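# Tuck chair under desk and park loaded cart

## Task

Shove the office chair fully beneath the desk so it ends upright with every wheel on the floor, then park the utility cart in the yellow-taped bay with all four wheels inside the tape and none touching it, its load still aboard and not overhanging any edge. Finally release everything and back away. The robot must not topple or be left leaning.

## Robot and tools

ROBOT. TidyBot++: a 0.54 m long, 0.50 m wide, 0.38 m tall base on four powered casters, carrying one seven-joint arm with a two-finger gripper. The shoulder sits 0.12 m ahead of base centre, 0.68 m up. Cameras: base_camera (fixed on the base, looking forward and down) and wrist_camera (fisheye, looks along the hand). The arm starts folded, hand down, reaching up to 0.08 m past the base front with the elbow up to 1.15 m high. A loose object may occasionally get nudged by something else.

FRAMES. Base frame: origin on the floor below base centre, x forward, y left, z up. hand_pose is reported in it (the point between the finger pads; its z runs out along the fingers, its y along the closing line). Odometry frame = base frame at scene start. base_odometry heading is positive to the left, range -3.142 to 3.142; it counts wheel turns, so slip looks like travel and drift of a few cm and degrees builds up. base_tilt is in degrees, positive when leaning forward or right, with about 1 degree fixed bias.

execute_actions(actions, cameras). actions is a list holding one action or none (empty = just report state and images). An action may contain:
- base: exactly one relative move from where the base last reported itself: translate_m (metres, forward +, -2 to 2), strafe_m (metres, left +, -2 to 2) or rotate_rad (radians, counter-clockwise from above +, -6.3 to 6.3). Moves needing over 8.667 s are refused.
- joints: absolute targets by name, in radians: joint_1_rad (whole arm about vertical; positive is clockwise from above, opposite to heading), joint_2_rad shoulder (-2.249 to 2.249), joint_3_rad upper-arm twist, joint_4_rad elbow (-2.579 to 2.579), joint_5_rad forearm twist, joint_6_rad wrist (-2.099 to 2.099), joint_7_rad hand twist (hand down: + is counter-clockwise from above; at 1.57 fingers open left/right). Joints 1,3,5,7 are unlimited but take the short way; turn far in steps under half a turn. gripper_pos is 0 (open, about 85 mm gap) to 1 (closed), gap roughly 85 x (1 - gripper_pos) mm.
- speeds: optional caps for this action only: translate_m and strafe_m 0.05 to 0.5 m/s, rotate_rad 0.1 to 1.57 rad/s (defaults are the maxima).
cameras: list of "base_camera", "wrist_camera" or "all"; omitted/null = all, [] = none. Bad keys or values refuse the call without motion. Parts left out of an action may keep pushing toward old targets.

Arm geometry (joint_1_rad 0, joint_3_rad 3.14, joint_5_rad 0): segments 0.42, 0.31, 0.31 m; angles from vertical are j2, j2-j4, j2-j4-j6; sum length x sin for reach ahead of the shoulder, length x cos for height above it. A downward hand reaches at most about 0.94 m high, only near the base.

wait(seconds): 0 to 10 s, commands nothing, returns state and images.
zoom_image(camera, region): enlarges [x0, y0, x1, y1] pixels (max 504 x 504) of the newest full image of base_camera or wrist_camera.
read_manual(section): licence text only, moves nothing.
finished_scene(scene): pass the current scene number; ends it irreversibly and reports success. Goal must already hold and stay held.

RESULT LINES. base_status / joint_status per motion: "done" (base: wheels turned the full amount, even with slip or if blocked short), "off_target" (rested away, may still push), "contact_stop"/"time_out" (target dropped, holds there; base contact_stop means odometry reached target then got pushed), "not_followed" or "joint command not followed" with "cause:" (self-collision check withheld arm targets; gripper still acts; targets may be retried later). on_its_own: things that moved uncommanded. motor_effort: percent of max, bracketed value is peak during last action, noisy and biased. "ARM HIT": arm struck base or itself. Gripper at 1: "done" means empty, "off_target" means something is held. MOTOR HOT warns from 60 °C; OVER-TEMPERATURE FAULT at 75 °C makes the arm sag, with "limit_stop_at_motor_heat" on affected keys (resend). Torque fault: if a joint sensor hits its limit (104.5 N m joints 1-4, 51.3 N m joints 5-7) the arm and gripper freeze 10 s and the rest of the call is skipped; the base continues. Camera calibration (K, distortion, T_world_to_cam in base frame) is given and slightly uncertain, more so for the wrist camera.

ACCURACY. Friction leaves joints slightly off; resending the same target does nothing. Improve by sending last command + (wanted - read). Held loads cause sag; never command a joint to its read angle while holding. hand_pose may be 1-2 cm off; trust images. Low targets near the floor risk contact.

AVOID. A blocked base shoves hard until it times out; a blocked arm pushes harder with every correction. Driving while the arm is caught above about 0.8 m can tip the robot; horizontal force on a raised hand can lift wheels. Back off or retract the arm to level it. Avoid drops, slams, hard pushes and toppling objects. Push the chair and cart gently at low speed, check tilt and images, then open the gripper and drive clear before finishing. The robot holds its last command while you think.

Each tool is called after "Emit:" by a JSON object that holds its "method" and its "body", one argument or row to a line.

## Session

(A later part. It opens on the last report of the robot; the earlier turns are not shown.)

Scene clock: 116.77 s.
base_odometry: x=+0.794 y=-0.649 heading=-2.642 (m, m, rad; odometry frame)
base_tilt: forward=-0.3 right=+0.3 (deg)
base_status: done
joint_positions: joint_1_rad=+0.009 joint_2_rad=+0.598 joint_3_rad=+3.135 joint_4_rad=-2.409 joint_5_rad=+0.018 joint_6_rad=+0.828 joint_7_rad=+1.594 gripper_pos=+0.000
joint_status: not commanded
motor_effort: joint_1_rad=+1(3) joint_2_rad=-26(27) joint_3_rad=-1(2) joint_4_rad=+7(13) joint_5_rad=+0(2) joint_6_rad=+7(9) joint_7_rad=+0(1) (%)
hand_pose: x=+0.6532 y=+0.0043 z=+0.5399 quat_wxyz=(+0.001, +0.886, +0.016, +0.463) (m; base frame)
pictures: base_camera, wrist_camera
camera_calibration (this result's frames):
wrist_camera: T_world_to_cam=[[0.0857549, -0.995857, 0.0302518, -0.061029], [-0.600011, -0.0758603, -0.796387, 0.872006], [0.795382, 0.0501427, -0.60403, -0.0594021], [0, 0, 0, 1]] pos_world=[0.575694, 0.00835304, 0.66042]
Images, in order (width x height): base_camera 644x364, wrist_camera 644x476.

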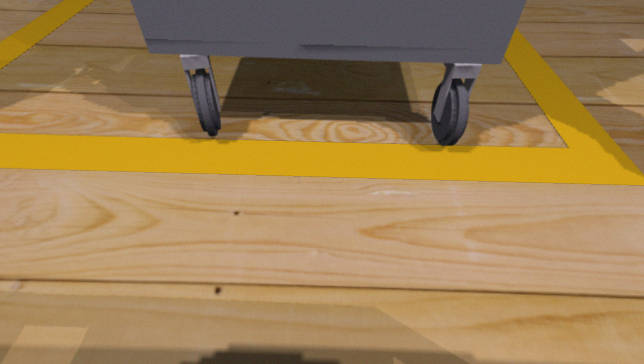

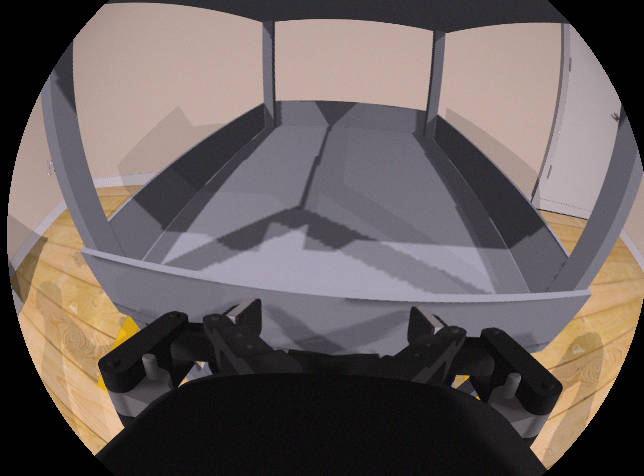

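Emit:
{"method": "execute_actions", "body": {
  "actions": [
    {"base":{"translate_m":0.14},"speeds":{"translate_m":0.07}}
  ],
  "cameras": ["base_camera"]
}}

Emit:
{"method": "execute_actions", "body": {
  "actions": [
    {"base":{"translate_m":-1.35}}
  ]
}}

Emit:
{"method": "execute_actions", "body": {
  "actions": [
    {"base":{"rotate_rad":-1.65},"speeds":{"rotate_rad":0.8},"joints":{"joint_2_rad":-0.3,"joint_6_rad":0.2}}
  ]
}}

Scene clock: 123.63 s.
base_odometry: x=+0.671 y=-0.716 heading=-2.641 (m, m, rad; odometry frame)
base_tilt: forward=-0.3 right=+0.3 (deg)
base_status: done
joint_positions: joint_1_rad=+0.009 joint_2_rad=+0.599 joint_3_rad=+3.130 joint_4_rad=-2.416 joint_5_rad=+0.018 joint_6_rad=+0.823 joint_7_rad=+1.593 gripper_pos=+0.000
joint_status: not commanded
motor_effort: joint_1_rad=+1(1) joint_2_rad=-25(27) joint_3_rad=-1(2) joint_4_rad=+6(14) joint_5_rad=+0(1) joint_6_rad=+7(10) joint_7_rad=+0(1) (%)
hand_pose: x=+0.6492 y=+0.0070 z=+0.5367 quat_wxyz=(-0.001, +0.889, +0.017, +0.458) (m; base frame)
pictures: base_camera
Images, in order (width x height): base_camera 644x364.

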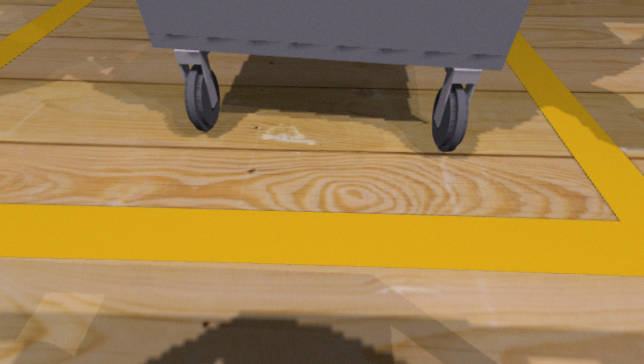

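Scene clock: 127.83 s.
base_odometry: x=+1.856 y=-0.069 heading=-2.641 (m, m, rad; odometry frame)
base_tilt: forward=-0.3 right=+0.3 (deg)
base_status: done
joint_positions: joint_1_rad=+0.008 joint_2_rad=+0.599 joint_3_rad=+3.129 joint_4_rad=-2.407 joint_5_rad=+0.018 joint_6_rad=+0.823 joint_7_rad=+1.593 gripper_pos=+0.000
joint_status: not commanded
motor_effort: joint_1_rad=+1(1) joint_2_rad=-25(28) joint_3_rad=-1(3) joint_4_rad=+6(8) joint_5_rad=+0(1) joint_6_rad=+7(7) joint_7_rad=+0(0) (%)
hand_pose: x=+0.6533 y=+0.0078 z=+0.5391 quat_wxyz=(-0.002, +0.887, +0.018, +0.461) (m; base frame)
pictures: base_camera, wrist_camera
camera_calibration (this result's frames):
wrist_camera: T_world_to_cam=[[0.0911468, -0.995486, 0.0264545, -0.0590211], [-0.602155, -0.0762528, -0.794729, 0.872155], [0.793159, 0.0565073, -0.606387, -0.0574303], [0, 0, 0, 1]] pos_world=[0.576104, 0.0109949, 0.659863]
Images, in order (width x height): base_camera 644x364, wrist_camera 644x476.

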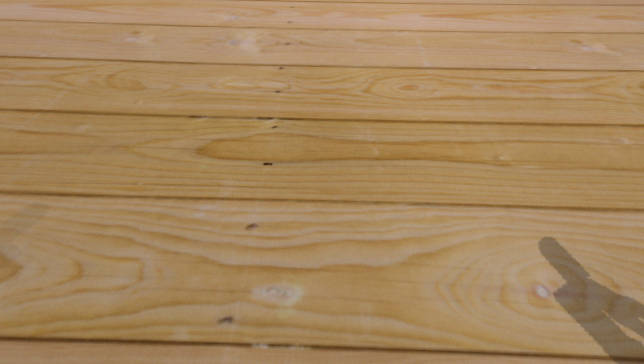

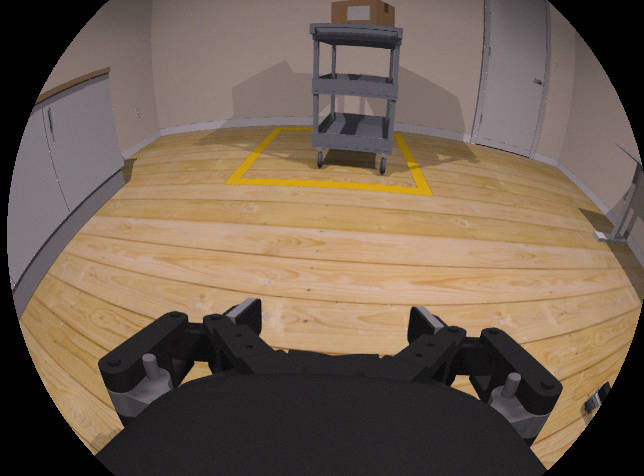

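Scene clock: 130.70 s.
base_odometry: x=+1.856 y=-0.069 heading=+1.993 (m, m, rad; odometry frame)
base_tilt: forward=-0.3 right=+0.3 (deg)
base_status: done
joint_positions: joint_1_rad=+0.001 joint_2_rad=-0.292 joint_3_rad=+3.127 joint_4_rad=-2.407 joint_5_rad=+0.018 joint_6_rad=+0.243 joint_7_rad=+1.593 gripper_pos=+0.000
joint_status: all done
motor_effort: joint_1_rad=+1(3) joint_2_rad=-8(27) joint_3_rad=+0(1) joint_4_rad=+18(18) joint_5_rad=+0(1) joint_6_rad=+8(9) joint_7_rad=+0(0) (%)
hand_pose: x=+0.5638 y=+0.0092 z=+0.8293 quat_wxyz=(+0.008, +0.805, +0.024, +0.593) (m; base frame)
pictures: base_camera, wrist_camera
camera_calibration (this result's frames):
wrist_camera: T_world_to_cam=[[0.0803952, -0.994245, 0.0708018, -0.0878895], [-0.330266, -0.0935901, -0.939236, 1.01578], [0.940458, 0.0521267, -0.33589, -0.117923], [0, 0, 0, 1]] pos_world=[0.453447, 0.0138305, 0.920675]
Images, in order (width x height): base_camera 644x364, wrist_camera 644x476.

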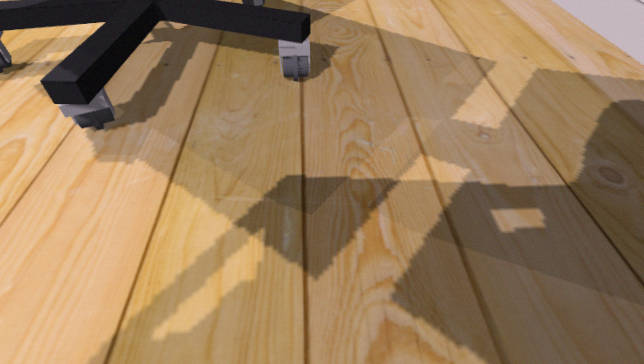

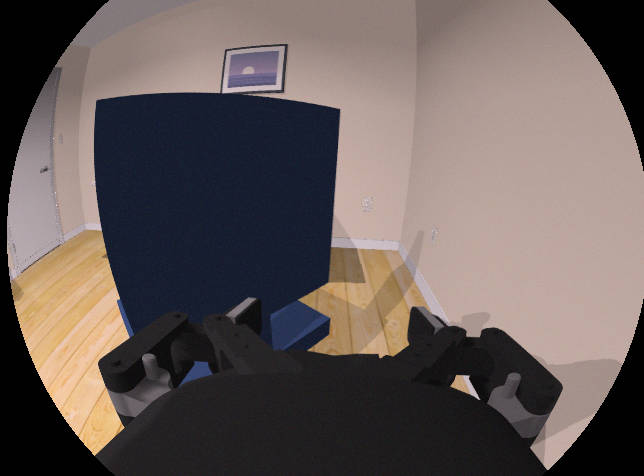

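Emit:
{"method": "execute_actions", "body": {
  "actions": [
    {"base":{"translate_m":-0.15},"joints":{"joint_2_rad":-0.9,"joint_4_rad":-2.5,"joint_6_rad":-0.4}}
  ],
  "cameras": []
}}

Emit:
{"method": "execute_actions", "body": {
  "actions": [
    {"base":{"rotate_rad":0.35}}
  ]
}}

Scene clock: 134.70 s.
base_odometry: x=+1.917 y=-0.206 heading=+1.992 (m, m, rad; odometry frame)
base_tilt: forward=-0.3 right=+0.3 (deg)
base_status: done
joint_positions: joint_1_rad=+0.001 joint_2_rad=-0.891 joint_3_rad=+3.127 joint_4_rad=-2.482 joint_5_rad=+0.018 joint_6_rad=-0.360 joint_7_rad=+1.593 gripper_pos=+0.000
joint_status: all done
motor_effort: joint_1_rad=+1(1) joint_2_rad=+7(13) joint_3_rad=+0(1) joint_4_rad=+20(21) joint_5_rad=+0(0) joint_6_rad=+8(8) joint_7_rad=+0(0) (%)
hand_pose: x=+0.3951 y=+0.0033 z=+0.8244 quat_wxyz=(+0.016, +0.828, +0.021, +0.561) (m; base frame)
pictures: none
No camera images: the call's "cameras" was empty. Leave "cameras" out to get every camera's image.

Scene clock: 135.93 s.
base_odometry: x=+1.917 y=-0.206 heading=+2.341 (m, m, rad; odometry frame)
base_tilt: forward=-0.3 right=+0.3 (deg)
base_status: done
joint_positions: joint_1_rad=+0.001 joint_2_rad=-0.891 joint_3_rad=+3.127 joint_4_rad=-2.482 joint_5_rad=+0.018 joint_6_rad=-0.360 joint_7_rad=+1.593 gripper_pos=+0.000
joint_status: not commanded
motor_effort: joint_1_rad=+1(0) joint_2_rad=+7(7) joint_3_rad=+0(1) joint_4_rad=+21(21) joint_5_rad=+0(0) joint_6_rad=+8(8) joint_7_rad=+0(0) (%)
hand_pose: x=+0.3950 y=+0.0033 z=+0.8242 quat_wxyz=(+0.016, +0.828, +0.021, +0.560) (m; base frame)
pictures: base_camera, wrist_camera
camera_calibration (this result's frames):
wrist_camera: T_world_to_cam=[[0.0703693, -0.994627, 0.0759295, -0.0800938], [-0.404513, -0.0980319, -0.909263, 0.959322], [0.911821, 0.0332698, -0.409238, 0.111231], [0, 0, 0, 1]] pos_world=[0.292271, 0.0106801, 0.923878]
Images, in order (width x height): base_camera 644x364, wrist_camera 644x476.

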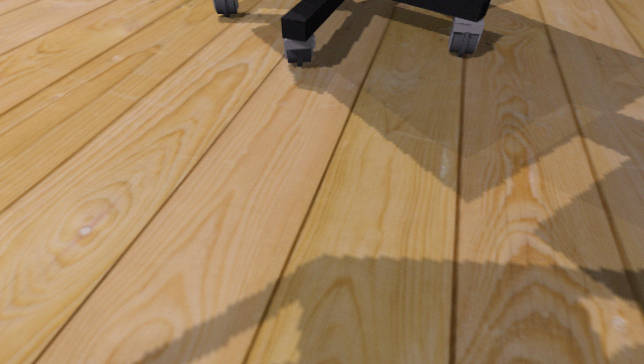

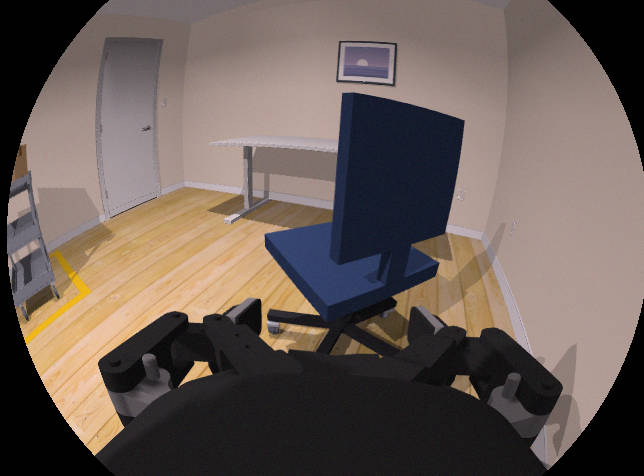

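Emit:
{"method": "execute_actions", "body": {
  "actions": [
    {"joints":{"joint_1_rad":0.4,"joint_2_rad":0.3,"joint_4_rad":-2.4,"joint_6_rad":0.84,"gripper_pos":1}}
  ],
  "cameras": []
}}

Emit:
{"method": "execute_actions", "body": {
  "actions": [
    {"base":{"translate_m":0.17},"speeds":{"translate_m":0.1}}
  ]
}}

Emit:
{"method": "execute_actions", "body": {
  "actions": [
    {"base":{"strafe_m":0.3},"speeds":{"strafe_m":0.1}}
  ]
}}

Scene clock: 144.07 s.
base_odometry: x=+1.917 y=-0.206 heading=+2.341 (m, m, rad; odometry frame)
base_tilt: forward=-0.3 right=+0.3 (deg)
base_status: not commanded
joint_positions: joint_1_rad=+0.386 joint_2_rad=+0.293 joint_3_rad=+3.127 joint_4_rad=-2.420 joint_5_rad=+0.018 joint_6_rad=+0.798 joint_7_rad=+1.593 gripper_pos=+0.999
joint_status: all done
motor_effort: joint_1_rad=+1(1) joint_2_rad=-21(22) joint_3_rad=-1(1) joint_4_rad=+12(21) joint_5_rad=+0(0) joint_6_rad=+8(9) joint_7_rad=+0(0) (%)
hand_pose: x=+0.6289 y=-0.1930 z=+0.6938 quat_wxyz=(+0.109, +0.807, -0.135, +0.565) (m; base frame)
pictures: none
No camera images: the call's "cameras" was empty. Leave "cameras" out to get every camera's image.

Scene clock: 146.33 s.
base_odometry: x=+1.799 y=-0.084 heading=+2.342 (m, m, rad; odometry frame)
base_tilt: forward=-0.3 right=+0.3 (deg)
base_status: done
joint_positions: joint_1_rad=+0.388 joint_2_rad=+0.294 joint_3_rad=+3.127 joint_4_rad=-2.414 joint_5_rad=+0.018 joint_6_rad=+0.799 joint_7_rad=+1.593 gripper_pos=+0.999
joint_status: not commanded
motor_effort: joint_1_rad=+1(0) joint_2_rad=-21(23) joint_3_rad=-1(1) joint_4_rad=+11(13) joint_5_rad=+0(1) joint_6_rad=+8(9) joint_7_rad=+0(0) (%)
hand_pose: x=+0.6305 y=-0.1948 z=+0.6957 quat_wxyz=(+0.110, +0.805, -0.135, +0.567) (m; base frame)
pictures: base_camera, wrist_camera
camera_calibration (this result's frames):
wrist_camera: T_world_to_cam=[[-0.292432, -0.954861, 0.0521955, -0.0308938], [-0.368259, 0.0620736, -0.927649, 0.939468], [0.882535, -0.290496, -0.369788, -0.221525], [0, 0, 0, 1]] pos_world=[0.532437, -0.152168, 0.791192]
Images, in order (width x height): base_camera 644x364, wrist_camera 644x476.

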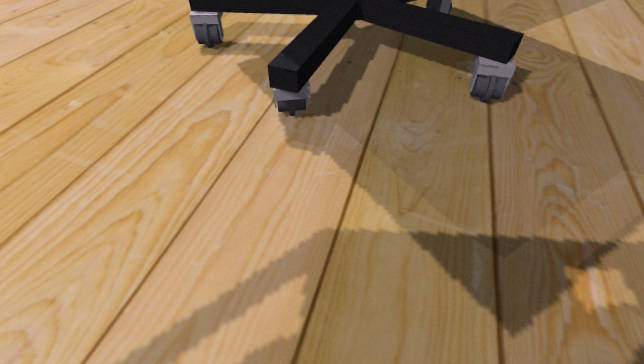

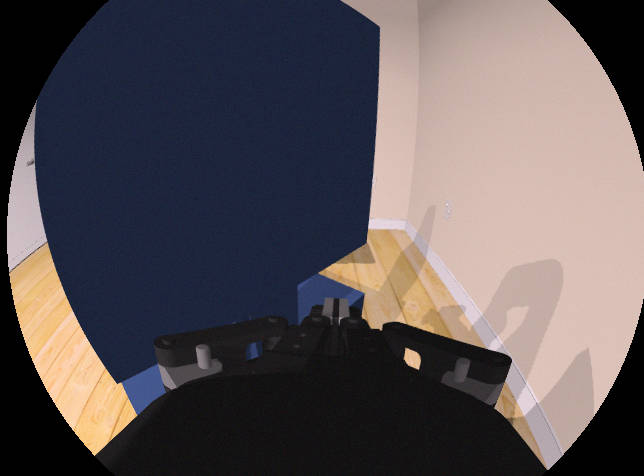

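Scene clock: 149.90 s.
base_odometry: x=+1.583 y=-0.293 heading=+2.342 (m, m, rad; odometry frame)
base_tilt: forward=-0.3 right=+0.3 (deg)
base_status: done
joint_positions: joint_1_rad=+0.392 joint_2_rad=+0.294 joint_3_rad=+3.127 joint_4_rad=-2.414 joint_5_rad=+0.018 joint_6_rad=+0.799 joint_7_rad=+1.593 gripper_pos=+0.999
joint_status: not commanded
motor_effort: joint_1_rad=+1(3) joint_2_rad=-21(22) joint_3_rad=+0(2) joint_4_rad=+12(12) joint_5_rad=+0(1) joint_6_rad=+8(8) joint_7_rad=+0(0) (%)
hand_pose: x=+0.6298 y=-0.1970 z=+0.6958 quat_wxyz=(+0.111, +0.805, -0.137, +0.567) (m; base frame)
pictures: base_camera, wrist_camera
camera_calibration (this result's frames):
wrist_camera: T_world_to_cam=[[-0.29648, -0.953612, 0.0521877, -0.0304079], [-0.367706, 0.0635472, -0.927768, 0.939444], [0.881415, -0.294255, -0.369489, -0.221681], [0, 0, 0, 1]] pos_world=[0.531817, -0.153927, 0.791265]
Images, in order (width x height): base_camera 644x364, wrist_camera 644x476.

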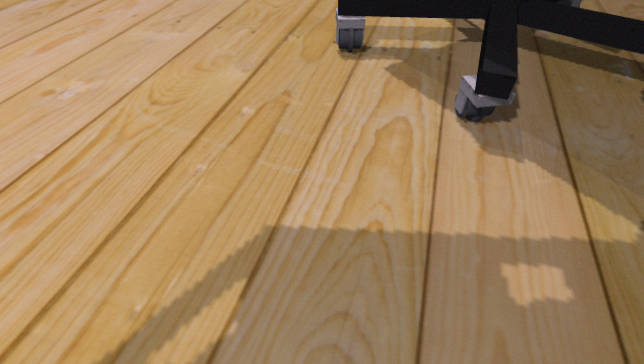

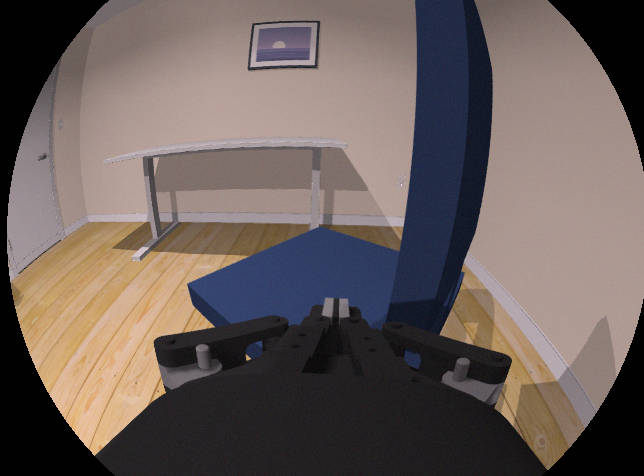

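Emit:
{"method": "execute_actions", "body": {
  "actions": [
    {"base":{"translate_m":-0.12},"joints":{"joint_1_rad":0,"joint_2_rad":-0.9,"joint_4_rad":-2.5,"joint_6_rad":-0.4,"gripper_pos":0}}
  ],
  "cameras": []
}}

Emit:
{"method": "execute_actions", "body": {
  "actions": [
    {"base":{"strafe_m":-0.38}}
  ]
}}

Scene clock: 154.23 s.
base_odometry: x=+1.667 y=-0.380 heading=+2.342 (m, m, rad; odometry frame)
base_tilt: forward=-0.3 right=+0.3 (deg)
base_status: done
joint_positions: joint_1_rad=+0.015 joint_2_rad=-0.892 joint_3_rad=+3.127 joint_4_rad=-2.481 joint_5_rad=+0.018 joint_6_rad=-0.360 joint_7_rad=+1.593 gripper_pos=+0.000
joint_status: all done
motor_effort: joint_1_rad=+1(2) joint_2_rad=+7(24) joint_3_rad=+0(1) joint_4_rad=+21(21) joint_5_rad=+1(0) joint_6_rad=+8(8) joint_7_rad=+0(0) (%)
hand_pose: x=+0.3950 y=-0.0005 z=+0.8253 quat_wxyz=(+0.020, +0.827, +0.015, +0.561) (m; base frame)
pictures: none
No camera images: the call's "cameras" was empty. Leave "cameras" out to get every camera's image.

Scene clock: 156.33 s.
base_odometry: x=+1.940 y=-0.115 heading=+2.341 (m, m, rad; odometry frame)
base_tilt: forward=-0.3 right=+0.3 (deg)
base_status: done
joint_positions: joint_1_rad=+0.012 joint_2_rad=-0.892 joint_3_rad=+3.127 joint_4_rad=-2.482 joint_5_rad=+0.018 joint_6_rad=-0.360 joint_7_rad=+1.593 gripper_pos=+0.000
joint_status: not commanded
motor_effort: joint_1_rad=+1(0) joint_2_rad=+7(7) joint_3_rad=+1(2) joint_4_rad=+21(21) joint_5_rad=+0(0) joint_6_rad=+8(8) joint_7_rad=+0(0) (%)
hand_pose: x=+0.3949 y=+0.0003 z=+0.8248 quat_wxyz=(+0.019, +0.827, +0.017, +0.561) (m; base frame)
pictures: base_camera, wrist_camera
camera_calibration (this result's frames):
wrist_camera: T_world_to_cam=[[0.0595967, -0.995312, 0.0761682, -0.0789852], [-0.403792, -0.0938196, -0.910027, 0.959873], [0.912908, 0.0234786, -0.40749, 0.109883], [0, 0, 0, 1]] pos_world=[0.291984, 0.00886016, 0.924303]
Images, in order (width x height): base_camera 644x364, wrist_camera 644x476.

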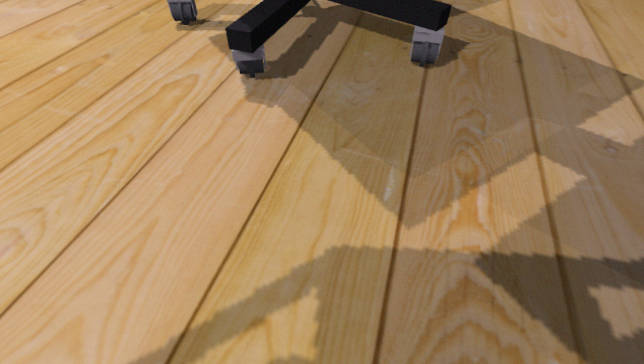

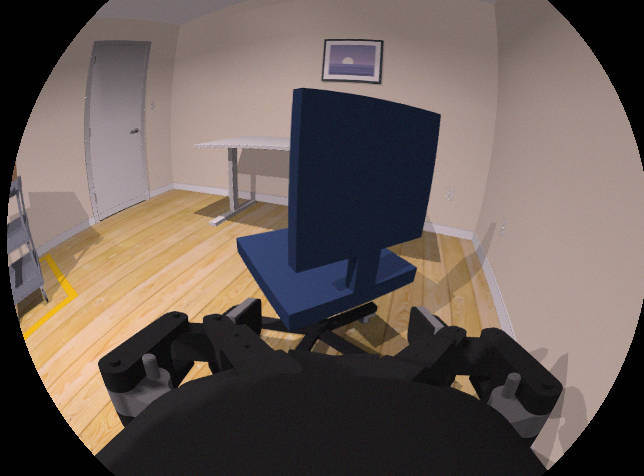

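Emit:
{"method": "execute_actions", "body": {
  "actions": [
    {"joints":{"joint_1_rad":0.44,"joint_2_rad":0.6,"joint_4_rad":-2.4,"joint_6_rad":0.97,"gripper_pos":1}}
  ],
  "cameras": []
}}

Emit:
{"method": "execute_actions", "body": {
  "actions": [
    {"base":{"translate_m":0.24},"speeds":{"translate_m":0.1}}
  ]
}}

Scene clock: 166.20 s.
base_odometry: x=+1.940 y=-0.115 heading=+2.341 (m, m, rad; odometry frame)
base_tilt: forward=-0.3 right=+0.3 (deg)
base_status: not commanded
joint_positions: joint_1_rad=+0.426 joint_2_rad=+0.593 joint_3_rad=+3.127 joint_4_rad=-2.420 joint_5_rad=+0.018 joint_6_rad=+0.928 joint_7_rad=+1.593 gripper_pos=+0.999
joint_status: all done
motor_effort: joint_1_rad=+1(1) joint_2_rad=-25(26) joint_3_rad=-1(1) joint_4_rad=+7(21) joint_5_rad=+0(0) joint_6_rad=+8(7) joint_7_rad=+0(0) (%)
hand_pose: x=+0.6221 y=-0.2132 z=+0.5659 quat_wxyz=(+0.102, +0.848, -0.162, +0.494) (m; base frame)
pictures: none
No camera images: the call's "cameras" was empty. Leave "cameras" out to get every camera's image.

Scene clock: 169.17 s.
base_odometry: x=+1.773 y=+0.058 heading=+2.341 (m, m, rad; odometry frame)
base_tilt: forward=-0.3 right=+0.3 (deg)
base_status: done
joint_positions: joint_1_rad=+0.428 joint_2_rad=+0.593 joint_3_rad=+3.127 joint_4_rad=-2.414 joint_5_rad=+0.018 joint_6_rad=+0.929 joint_7_rad=+1.593 gripper_pos=+0.999
joint_status: not commanded
motor_effort: joint_1_rad=+1(2) joint_2_rad=-26(27) joint_3_rad=-1(1) joint_4_rad=+7(8) joint_5_rad=+0(0) joint_6_rad=+8(8) joint_7_rad=+0(0) (%)
hand_pose: x=+0.6243 y=-0.2155 z=+0.5680 quat_wxyz=(+0.103, +0.846, -0.162, +0.497) (m; base frame)
pictures: base_camera, wrist_camera
camera_calibration (this result's frames):
wrist_camera: T_world_to_cam=[[-0.324171, -0.945449, 0.0322469, -0.0126574], [-0.50096, 0.142652, -0.853633, 0.878194], [0.802466, -0.292877, -0.519876, -0.134564], [0, 0, 0, 1]] pos_world=[0.54382, -0.176653, 0.680107]
Images, in order (width x height): base_camera 644x364, wrist_camera 644x476.

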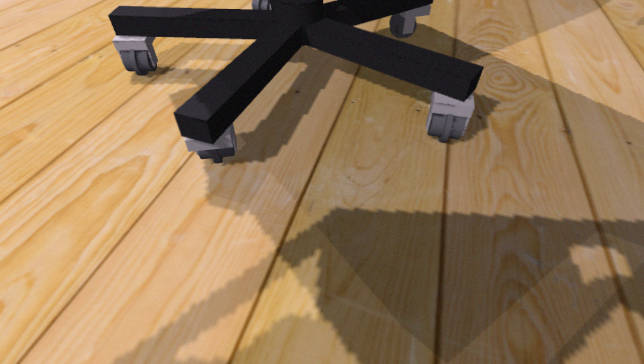

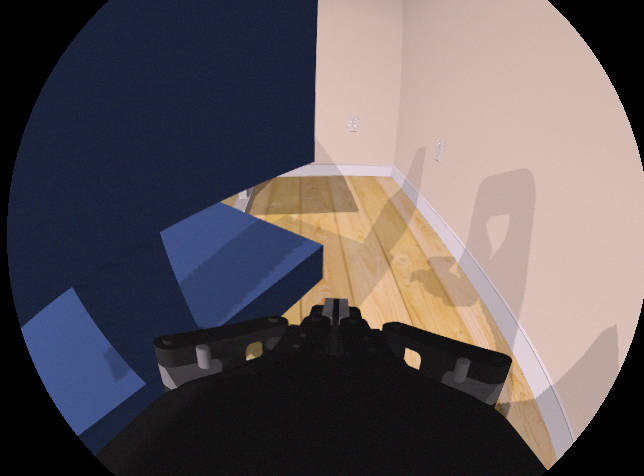

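Emit:
{"method": "execute_actions", "body": {
  "actions": [
    {"base":{"translate_m":0.07},"speeds":{"translate_m":0.1}}
  ],
  "cameras": []
}}

Emit:
{"method": "execute_actions", "body": {
  "actions": [
    {"base":{"strafe_m":0.25},"speeds":{"strafe_m":0.08}}
  ]
}}

Scene clock: 173.17 s.
base_odometry: x=+1.724 y=+0.108 heading=+2.340 (m, m, rad; odometry frame)
base_tilt: forward=-0.2 right=+0.3 (deg)
base_status: done
joint_positions: joint_1_rad=+0.430 joint_2_rad=+0.594 joint_3_rad=+3.127 joint_4_rad=-2.411 joint_5_rad=+0.018 joint_6_rad=+0.929 joint_7_rad=+1.593 gripper_pos=+0.999
joint_status: not commanded
motor_effort: joint_1_rad=+1(1) joint_2_rad=-26(27) joint_3_rad=-1(2) joint_4_rad=+7(8) joint_5_rad=+0(0) joint_6_rad=+8(8) joint_7_rad=+0(0) (%)
hand_pose: x=+0.6249 y=-0.2170 z=+0.5688 quat_wxyz=(+0.104, +0.846, -0.163, +0.498) (m; base frame)
pictures: none
No camera images: the call's "cameras" was empty. Leave "cameras" out to get every camera's image.

Scene clock: 176.83 s.
base_odometry: x=+1.544 y=-0.066 heading=+2.340 (m, m, rad; odometry frame)
base_tilt: forward=-0.3 right=+0.3 (deg)
base_status: done
joint_positions: joint_1_rad=+0.466 joint_2_rad=+0.594 joint_3_rad=+3.148 joint_4_rad=-2.413 joint_5_rad=+0.004 joint_6_rad=+0.931 joint_7_rad=+1.593 gripper_pos=+0.999
joint_status: not commanded
motor_effort: joint_1_rad=-2(8) joint_2_rad=-24(27) joint_3_rad=-4(10) joint_4_rad=+10(13) joint_5_rad=+2(5) joint_6_rad=+8(10) joint_7_rad=+0(1) (%)
hand_pose: x=+0.6100 y=-0.2482 z=+0.5683 quat_wxyz=(+0.125, +0.840, -0.189, +0.492) (m; base frame)
pictures: base_camera, wrist_camera
camera_calibration (this result's frames):
wrist_camera: T_world_to_cam=[[-0.389232, -0.920163, 0.0424036, -0.00798715], [-0.492022, 0.168769, -0.854067, 0.877188], [0.778725, -0.353294, -0.518431, -0.133859], [0, 0, 0, 1]] pos_world=[0.532727, -0.202684, 0.68012]
Images, in order (width x height): base_camera 644x364, wrist_camera 644x476.

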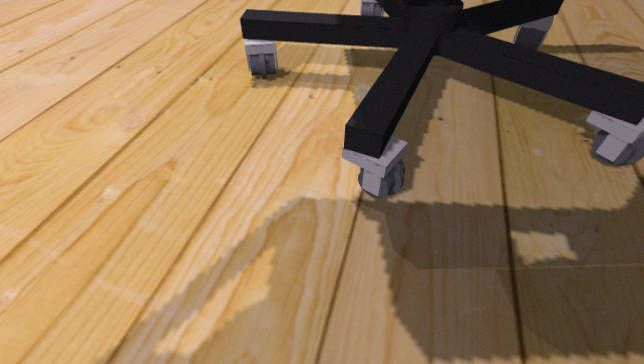

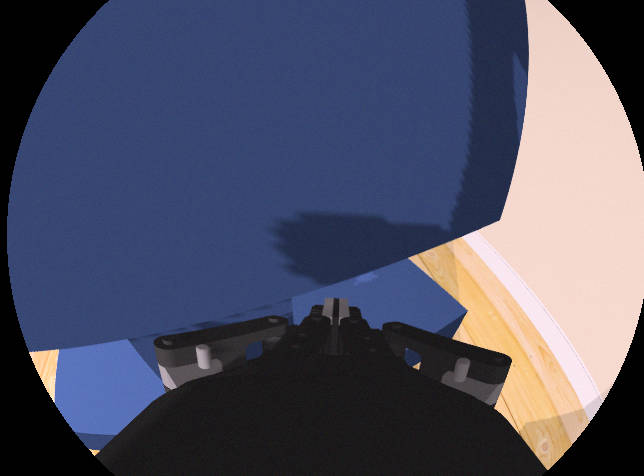

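Emit:
{"method": "execute_actions", "body": {
  "actions": [
    {"base":{"translate_m":-0.24}}
  ],
  "cameras": []
}}

Emit:
{"method": "execute_actions", "body": {
  "actions": [
    {"base":{"strafe_m":-0.18},"joints":{"joint_1_rad":-0.01,"gripper_pos":0,"joint_7_rad":1.54}}
  ]
}}

Scene clock: 180.57 s.
base_odometry: x=+1.711 y=-0.238 heading=+2.340 (m, m, rad; odometry frame)
base_tilt: forward=-0.3 right=+0.3 (deg)
base_status: done
joint_positions: joint_1_rad=+0.446 joint_2_rad=+0.596 joint_3_rad=+3.131 joint_4_rad=-2.403 joint_5_rad=+0.004 joint_6_rad=+0.932 joint_7_rad=+1.593 gripper_pos=+0.999
joint_status: not commanded
motor_effort: joint_1_rad=+1(2) joint_2_rad=-26(27) joint_3_rad=-1(3) joint_4_rad=+6(9) joint_5_rad=+0(2) joint_6_rad=+8(8) joint_7_rad=+0(0) (%)
hand_pose: x=+0.6226 y=-0.2316 z=+0.5707 quat_wxyz=(+0.113, +0.841, -0.176, +0.499) (m; base frame)
pictures: none
No camera images: the call's "cameras" was empty. Leave "cameras" out to get every camera's image.

Scene clock: 182.23 s.
base_odometry: x=+1.841 y=-0.113 heading=+2.340 (m, m, rad; odometry frame)
base_tilt: forward=-0.3 right=+0.3 (deg)
base_status: done
joint_positions: joint_1_rad=+0.000 joint_2_rad=+0.596 joint_3_rad=+3.131 joint_4_rad=-2.403 joint_5_rad=+0.004 joint_6_rad=+0.932 joint_7_rad=+1.566 gripper_pos=+0.000
joint_status: all done
motor_effort: joint_1_rad=+1(2) joint_2_rad=-26(27) joint_3_rad=-1(2) joint_4_rad=+7(7) joint_5_rad=+0(1) joint_6_rad=+7(8) joint_7_rad=+0(0) (%)
hand_pose: x=+0.6733 y=+0.0079 z=+0.5707 quat_wxyz=(-0.007, +0.859, +0.002, +0.512) (m; base frame)
pictures: base_camera, wrist_camera
camera_calibration (this result's frames):
wrist_camera: T_world_to_cam=[[0.0668576, -0.997715, 0.0096983, -0.0356152], [-0.508292, -0.042422, -0.860139, 0.883213], [0.858585, 0.0525773, -0.509967, -0.153195], [0, 0, 0, 1]] pos_world=[0.582843, 0.00998837, 0.681907]
Images, in order (width x height): base_camera 644x364, wrist_camera 644x476.

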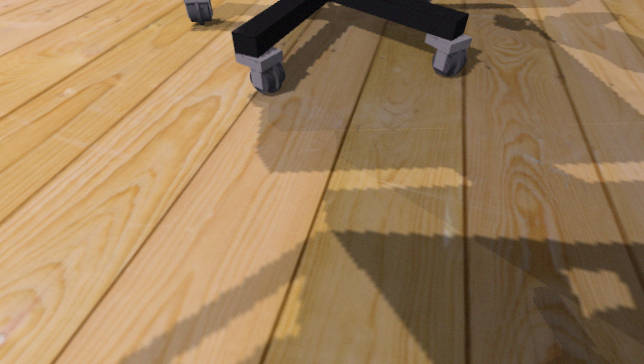

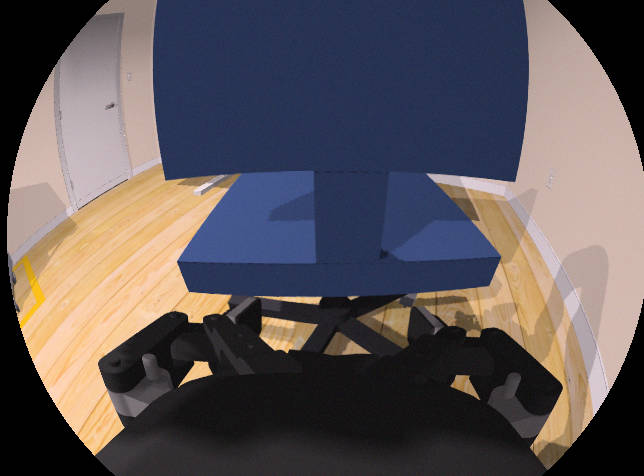

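Emit:
{"method": "execute_actions", "body": {
  "actions": [
    {"base":{"translate_m":0.115},"speeds":{"translate_m":0.1}}
  ],
  "cameras": ["wrist_camera"]
}}

Scene clock: 185.37 s.
base_odometry: x=+1.761 y=-0.030 heading=+2.340 (m, m, rad; odometry frame)
base_tilt: forward=-0.3 right=+0.3 (deg)
base_status: done
joint_positions: joint_1_rad=+0.000 joint_2_rad=+0.596 joint_3_rad=+3.131 joint_4_rad=-2.403 joint_5_rad=+0.004 joint_6_rad=+0.932 joint_7_rad=+1.566 gripper_pos=+0.000
joint_status: not commanded
motor_effort: joint_1_rad=+1(1) joint_2_rad=-26(27) joint_3_rad=-1(1) joint_4_rad=+7(9) joint_5_rad=+0(0) joint_6_rad=+8(8) joint_7_rad=+0(0) (%)
hand_pose: x=+0.6733 y=+0.0079 z=+0.5707 quat_wxyz=(-0.007, +0.859, +0.002, +0.512) (m; base frame)
pictures: wrist_camera
camera_calibration (this result's frames):
wrist_camera: T_world_to_cam=[[0.0668585, -0.997715, 0.00970107, -0.0356166], [-0.508247, -0.0424221, -0.860166, 0.883209], [0.858612, 0.0525789, -0.509922, -0.153232], [0, 0, 0, 1]] pos_world=[0.582837, 0.00998912, 0.681915]
Images, in order (width x height): wrist_camera 644x476.

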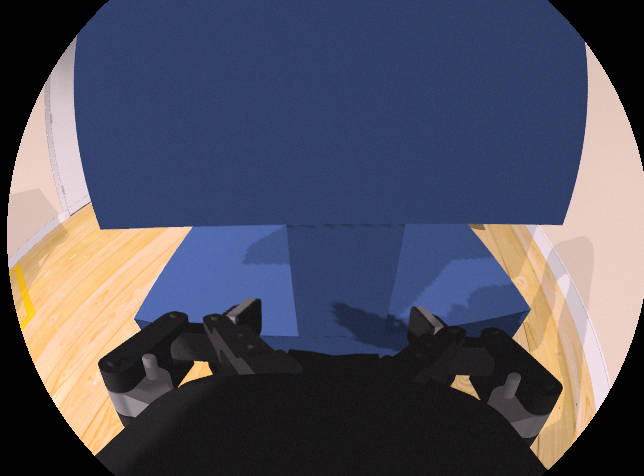

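Emit:
{"method": "execute_actions", "body": {
  "actions": [
    {"base":{"translate_m":0.075},"speeds":{"translate_m":0.05}}
  ],
  "cameras": ["wrist_camera"]
}}

Scene clock: 189.23 s.
base_odometry: x=+1.709 y=+0.024 heading=+2.339 (m, m, rad; odometry frame)
base_tilt: forward=-0.3 right=+0.3 (deg)
base_status: done
joint_positions: joint_1_rad=+0.000 joint_2_rad=+0.596 joint_3_rad=+3.131 joint_4_rad=-2.403 joint_5_rad=+0.004 joint_6_rad=+0.932 joint_7_rad=+1.565 gripper_pos=+0.000
joint_status: not commanded
motor_effort: joint_1_rad=+1(3) joint_2_rad=-26(27) joint_3_rad=-1(4) joint_4_rad=+7(8) joint_5_rad=+1(3) joint_6_rad=+8(8) joint_7_rad=+0(1) (%)
hand_pose: x=+0.6733 y=+0.0082 z=+0.5707 quat_wxyz=(-0.007, +0.859, +0.002, +0.512) (m; base frame)
pictures: wrist_camera
camera_calibration (this result's frames):
wrist_camera: T_world_to_cam=[[0.0670903, -0.997704, 0.00925949, -0.0352599], [-0.508279, -0.042162, -0.86016, 0.883212], [0.858575, 0.053002, -0.50994, -0.153219], [0, 0, 0, 1]] pos_world=[0.582834, 0.01018, 0.681898]
Images, in order (width x height): wrist_camera 644x476.

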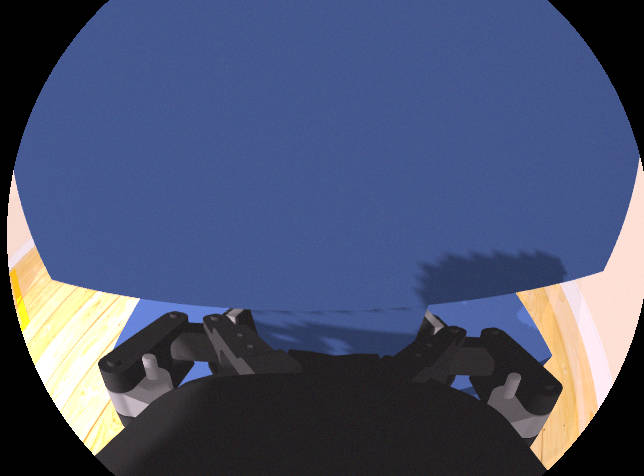

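Emit:
{"method": "execute_actions", "body": {
  "actions": [
    {"base":{"rotate_rad":0.5},"speeds":{"rotate_rad":0.1},"joints":{"gripper_pos":1}}
  ]
}}

Emit:
{"method": "execute_actions", "body": {
  "actions": [
    {"base":{"translate_m":0.3},"speeds":{"translate_m":0.12}}
  ]
}}

Scene clock: 198.03 s.
base_odometry: x=+1.709 y=+0.024 heading=+2.837 (m, m, rad; odometry frame)
base_tilt: forward=-0.3 right=+0.3 (deg)
base_status: done
joint_positions: joint_1_rad=+0.039 joint_2_rad=+0.596 joint_3_rad=+3.180 joint_4_rad=-2.402 joint_5_rad=-0.044 joint_6_rad=+0.933 joint_7_rad=+1.540 gripper_pos=+0.101
joint_status: gripper_pos off_target (ended at +0.101, target +1.000)
motor_effort: joint_1_rad=-6(15) joint_2_rad=-27(28) joint_3_rad=-8(16) joint_4_rad=+4(10) joint_5_rad=+6(16) joint_6_rad=+7(10) joint_7_rad=-2(4) (%)
hand_pose: x=+0.6723 y=-0.0510 z=+0.5715 quat_wxyz=(+0.028, +0.856, -0.058, +0.513) (m; base frame)
pictures: base_camera, wrist_camera
camera_calibration (this result's frames):
wrist_camera: T_world_to_cam=[[-0.0723594, -0.997351, 0.00739585, 0.000596688], [-0.505508, 0.0302811, -0.862291, 0.883975], [0.859783, -0.0661335, -0.50636, -0.157782], [0, 0, 0, 1]] pos_world=[0.582558, -0.0366073, 0.682345]
Images, in order (width x height): base_camera 644x364, wrist_camera 644x476.

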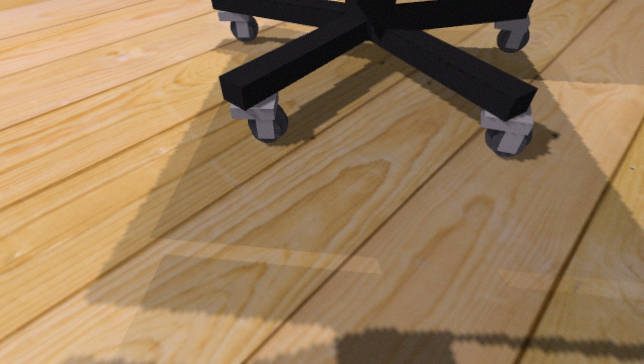

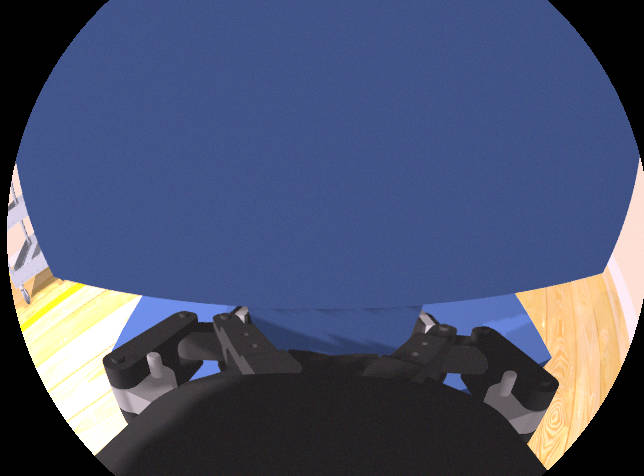

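Scene clock: 201.13 s.
base_odometry: x=+1.422 y=+0.114 heading=+2.838 (m, m, rad; odometry frame)
base_tilt: forward=-0.3 right=+0.2 (deg)
base_status: done
joint_positions: joint_1_rad=-0.036 joint_2_rad=+0.592 joint_3_rad=+3.112 joint_4_rad=-2.412 joint_5_rad=+0.049 joint_6_rad=+0.936 joint_7_rad=+1.568 gripper_pos=+0.101
joint_status: not commanded
motor_effort: joint_1_rad=+9(11) joint_2_rad=-26(28) joint_3_rad=+3(12) joint_4_rad=+8(16) joint_5_rad=-8(11) joint_6_rad=+9(10) joint_7_rad=-8(8) (%)
hand_pose: x=+0.6678 y=+0.0491 z=+0.5714 quat_wxyz=(-0.033, +0.858, +0.043, +0.510) (m; base frame)
pictures: base_camera, wrist_camera
camera_calibration (this result's frames):
wrist_camera: T_world_to_cam=[[0.163611, -0.986501, 0.00693715, -0.0577753], [-0.502213, -0.0893403, -0.860116, 0.881044], [0.849125, 0.13724, -0.510051, -0.148081], [0, 0, 0, 1]] pos_world=[0.577664, 0.04204, 0.682673]
Images, in order (width x height): base_camera 644x364, wrist_camera 644x476.

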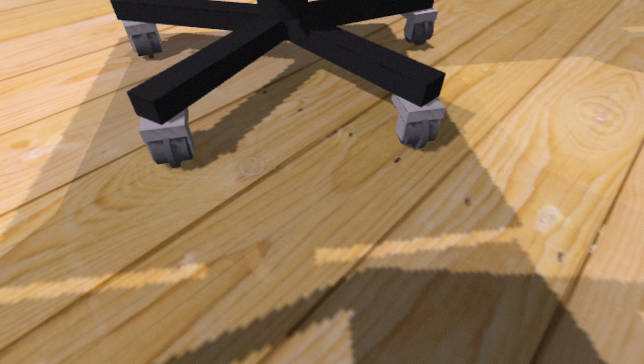

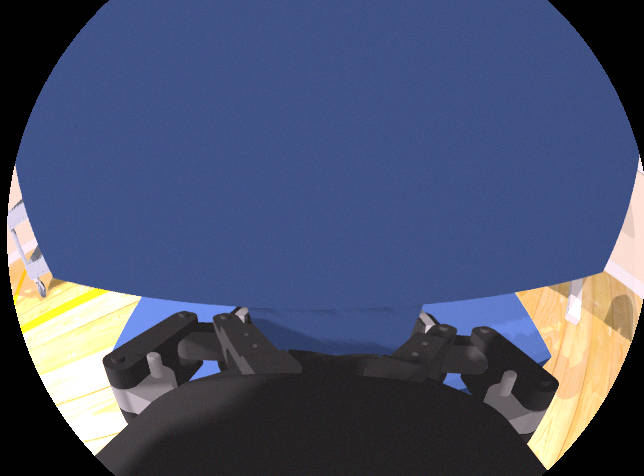

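Emit:
{"method": "execute_actions", "body": {
  "actions": [
    {"base":{"strafe_m":0.3},"speeds":{"strafe_m":0.15}}
  ],
  "cameras": []
}}

Emit:
{"method": "execute_actions", "body": {
  "actions": [
    {"base":{"rotate_rad":-0.42},"speeds":{"rotate_rad":0.18}}
  ],
  "cameras": []
}}

Emit:
{"method": "execute_actions", "body": {
  "actions": [
    {"base":{"strafe_m":0.42},"speeds":{"strafe_m":0.15}}
  ],
  "cameras": []
}}

Emit:
{"method": "execute_actions", "body": {
  "actions": [
    {"base":{"rotate_rad":-0.41},"speeds":{"rotate_rad":0.18}}
  ]
}}

Emit:
{"method": "execute_actions", "body": {
  "actions": [
    {"base":{"translate_m":0.3},"speeds":{"translate_m":0.12}}
  ]
}}

Scene clock: 208.30 s.
base_odometry: x=+1.332 y=-0.173 heading=+2.838 (m, m, rad; odometry frame)
base_tilt: forward=-0.2 right=+0.2 (deg)
base_status: done
joint_positions: joint_1_rad=+0.018 joint_2_rad=+0.598 joint_3_rad=+3.165 joint_4_rad=-2.402 joint_5_rad=-0.022 joint_6_rad=+0.937 joint_7_rad=+1.544 gripper_pos=+0.101
joint_status: not commanded
motor_effort: joint_1_rad=-3(17) joint_2_rad=-27(28) joint_3_rad=-6(17) joint_4_rad=+5(13) joint_5_rad=+3(17) joint_6_rad=+8(9) joint_7_rad=-4(8) (%)
hand_pose: x=+0.6744 y=-0.0263 z=+0.5715 quat_wxyz=(+0.013, +0.857, -0.034, +0.514) (m; base frame)
pictures: none
No camera images: the call's "cameras" was empty. Leave "cameras" out to get every camera's image.

Scene clock: 211.60 s.
base_odometry: x=+1.332 y=-0.173 heading=+2.420 (m, m, rad; odometry frame)
base_tilt: forward=-0.3 right=+0.3 (deg)
base_status: done
joint_positions: joint_1_rad=-0.040 joint_2_rad=+0.598 joint_3_rad=+3.089 joint_4_rad=-2.407 joint_5_rad=+0.068 joint_6_rad=+0.937 joint_7_rad=+1.584 gripper_pos=+0.102
joint_status: not commanded
motor_effort: joint_1_rad=+5(18) joint_2_rad=-23(29) joint_3_rad=+2(11) joint_4_rad=+6(12) joint_5_rad=-4(17) joint_6_rad=+6(12) joint_7_rad=-2(11) (%)
hand_pose: x=+0.6675 y=+0.0679 z=+0.5711 quat_wxyz=(-0.044, +0.856, +0.065, +0.511) (m; base frame)
pictures: none
No camera images: the call's "cameras" was empty. Leave "cameras" out to get every camera's image.

Scene clock: 215.33 s.
base_odometry: x=+1.054 y=-0.488 heading=+2.419 (m, m, rad; odometry frame)
base_tilt: forward=-0.3 right=+0.3 (deg)
base_status: done
joint_positions: joint_1_rad=+0.027 joint_2_rad=+0.598 joint_3_rad=+3.173 joint_4_rad=-2.404 joint_5_rad=-0.031 joint_6_rad=+0.939 joint_7_rad=+1.541 gripper_pos=+0.102
joint_status: not commanded
motor_effort: joint_1_rad=-4(17) joint_2_rad=-24(28) joint_3_rad=-7(16) joint_4_rad=+7(12) joint_5_rad=+4(16) joint_6_rad=+7(10) joint_7_rad=-4(4) (%)
hand_pose: x=+0.6731 y=-0.0379 z=+0.5713 quat_wxyz=(+0.020, +0.857, -0.046, +0.514) (m; base frame)
pictures: none
No camera images: the call's "cameras" was empty. Leave "cameras" out to get every camera's image.

Scene clock: 218.57 s.
base_odometry: x=+1.054 y=-0.488 heading=+2.012 (m, m, rad; odometry frame)
base_tilt: forward=-0.3 right=+0.3 (deg)
base_status: done
joint_positions: joint_1_rad=-0.043 joint_2_rad=+0.599 joint_3_rad=+3.086 joint_4_rad=-2.405 joint_5_rad=+0.070 joint_6_rad=+0.939 joint_7_rad=+1.585 gripper_pos=+0.102
joint_status: not commanded
motor_effort: joint_1_rad=+6(19) joint_2_rad=-26(29) joint_3_rad=+2(11) joint_4_rad=+10(12) joint_5_rad=-4(17) joint_6_rad=+9(12) joint_7_rad=-3(11) (%)
hand_pose: x=+0.6680 y=+0.0713 z=+0.5714 quat_wxyz=(-0.046, +0.855, +0.068, +0.511) (m; base frame)
pictures: base_camera, wrist_camera
camera_calibration (this result's frames):
wrist_camera: T_world_to_cam=[[0.219278, -0.975598, 0.0111751, -0.076229], [-0.49182, -0.12042, -0.862329, 0.879616], [0.842633, 0.183594, -0.506224, -0.15248], [0, 0, 0, 1]] pos_world=[0.577813, 0.0595491, 0.682182]
Images, in order (width x height): base_camera 644x364, wrist_camera 644x476.

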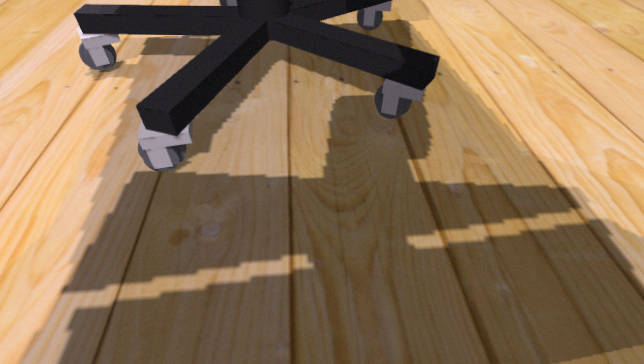

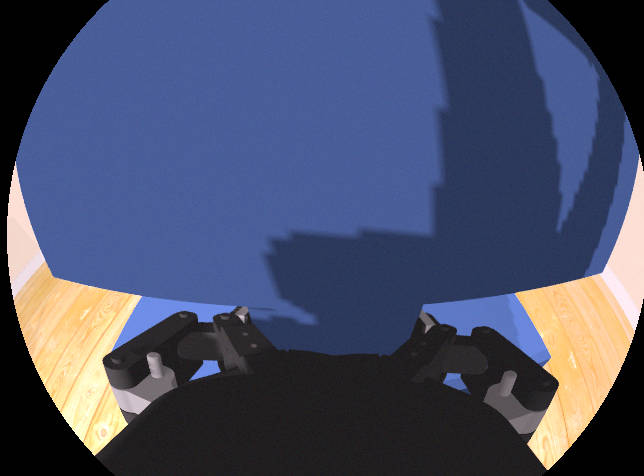

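Scene clock: 221.67 s.
base_odometry: x=+0.926 y=-0.216 heading=+2.011 (m, m, rad; odometry frame)
base_tilt: forward=-0.3 right=+0.3 (deg)
base_status: done
joint_positions: joint_1_rad=+0.006 joint_2_rad=+0.595 joint_3_rad=+3.135 joint_4_rad=-2.412 joint_5_rad=+0.006 joint_6_rad=+0.942 joint_7_rad=+1.563 gripper_pos=+0.102
joint_status: not commanded
motor_effort: joint_1_rad=-5(10) joint_2_rad=-25(28) joint_3_rad=-7(7) joint_4_rad=+7(16) joint_5_rad=+5(9) joint_6_rad=+7(10) joint_7_rad=+1(4) (%)
hand_pose: x=+0.6712 y=+0.0027 z=+0.5714 quat_wxyz=(-0.004, +0.858, -0.002, +0.513) (m; base frame)
pictures: base_camera, wrist_camera
camera_calibration (this result's frames):
wrist_camera: T_world_to_cam=[[0.0575566, -0.998289, 0.0103285, -0.0348538], [-0.505923, -0.0380848, -0.861738, 0.881895], [0.860656, 0.0443733, -0.507249, -0.153683], [0, 0, 0, 1]] pos_world=[0.580445, 0.00561207, 0.682366]
Images, in order (width x height): base_camera 644x364, wrist_camera 644x476.

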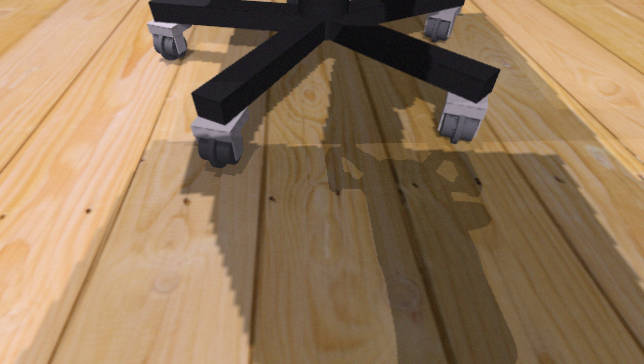

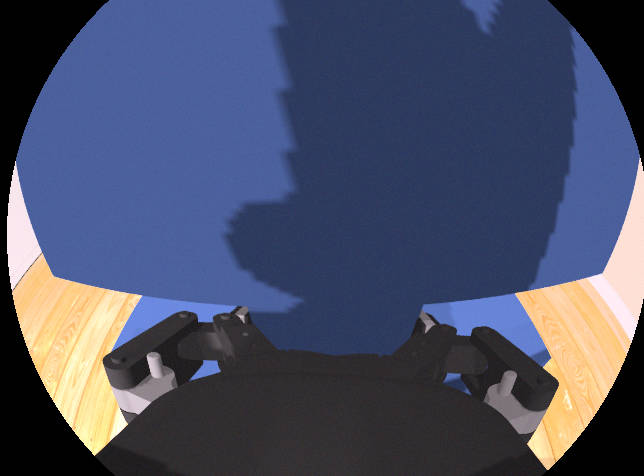

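Emit:
{"method": "execute_actions", "body": {
  "actions": [
    {"base":{"translate_m":0.2},"speeds":{"translate_m":0.12}}
  ],
  "cameras": ["base_camera"]
}}

Scene clock: 225.20 s.
base_odometry: x=+0.841 y=-0.035 heading=+2.010 (m, m, rad; odometry frame)
base_tilt: forward=-0.3 right=+0.3 (deg)
base_status: done
joint_positions: joint_1_rad=+0.025 joint_2_rad=+0.594 joint_3_rad=+3.153 joint_4_rad=-2.412 joint_5_rad=-0.018 joint_6_rad=+0.942 joint_7_rad=+1.555 gripper_pos=+0.102
joint_status: not commanded
motor_effort: joint_1_rad=-8(9) joint_2_rad=-26(28) joint_3_rad=-10(10) joint_4_rad=+8(17) joint_5_rad=+9(9) joint_6_rad=+8(10) joint_7_rad=+2(2) (%)
hand_pose: x=+0.6708 y=-0.0229 z=+0.5715 quat_wxyz=(+0.011, +0.858, -0.028, +0.513) (m; base frame)
pictures: base_camera
Images, in order (width x height): base_camera 644x364.

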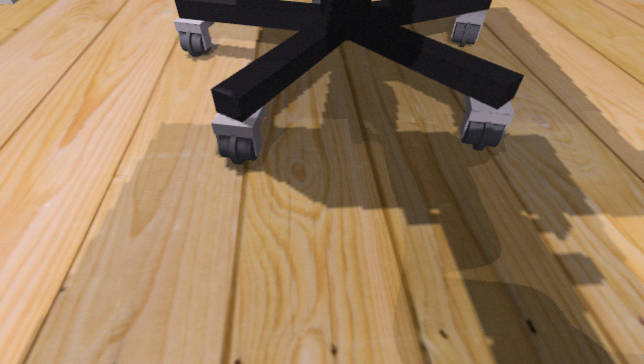

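Emit:
{"method": "execute_actions", "body": {
  "actions": [
    {"base":{"translate_m":0.25},"speeds":{"translate_m":0.12}}
  ],
  "cameras": ["base_camera"]
}}

Scene clock: 229.23 s.
base_odometry: x=+0.735 y=+0.192 heading=+2.009 (m, m, rad; odometry frame)
base_tilt: forward=-0.3 right=+0.3 (deg)
base_status: done
joint_positions: joint_1_rad=+0.031 joint_2_rad=+0.595 joint_3_rad=+3.159 joint_4_rad=-2.411 joint_5_rad=-0.025 joint_6_rad=+0.942 joint_7_rad=+1.552 gripper_pos=+0.102
joint_status: not commanded
motor_effort: joint_1_rad=-8(10) joint_2_rad=-26(28) joint_3_rad=-10(11) joint_4_rad=+7(17) joint_5_rad=+9(10) joint_6_rad=+8(11) joint_7_rad=+1(2) (%)
hand_pose: x=+0.6710 y=-0.0307 z=+0.5715 quat_wxyz=(+0.016, +0.857, -0.036, +0.513) (m; base frame)
pictures: base_camera
Images, in order (width x height): base_camera 644x364.

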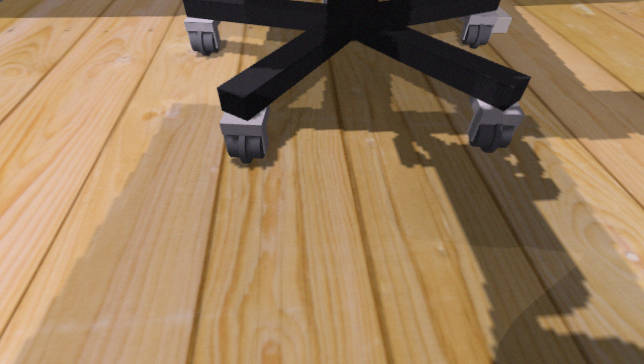

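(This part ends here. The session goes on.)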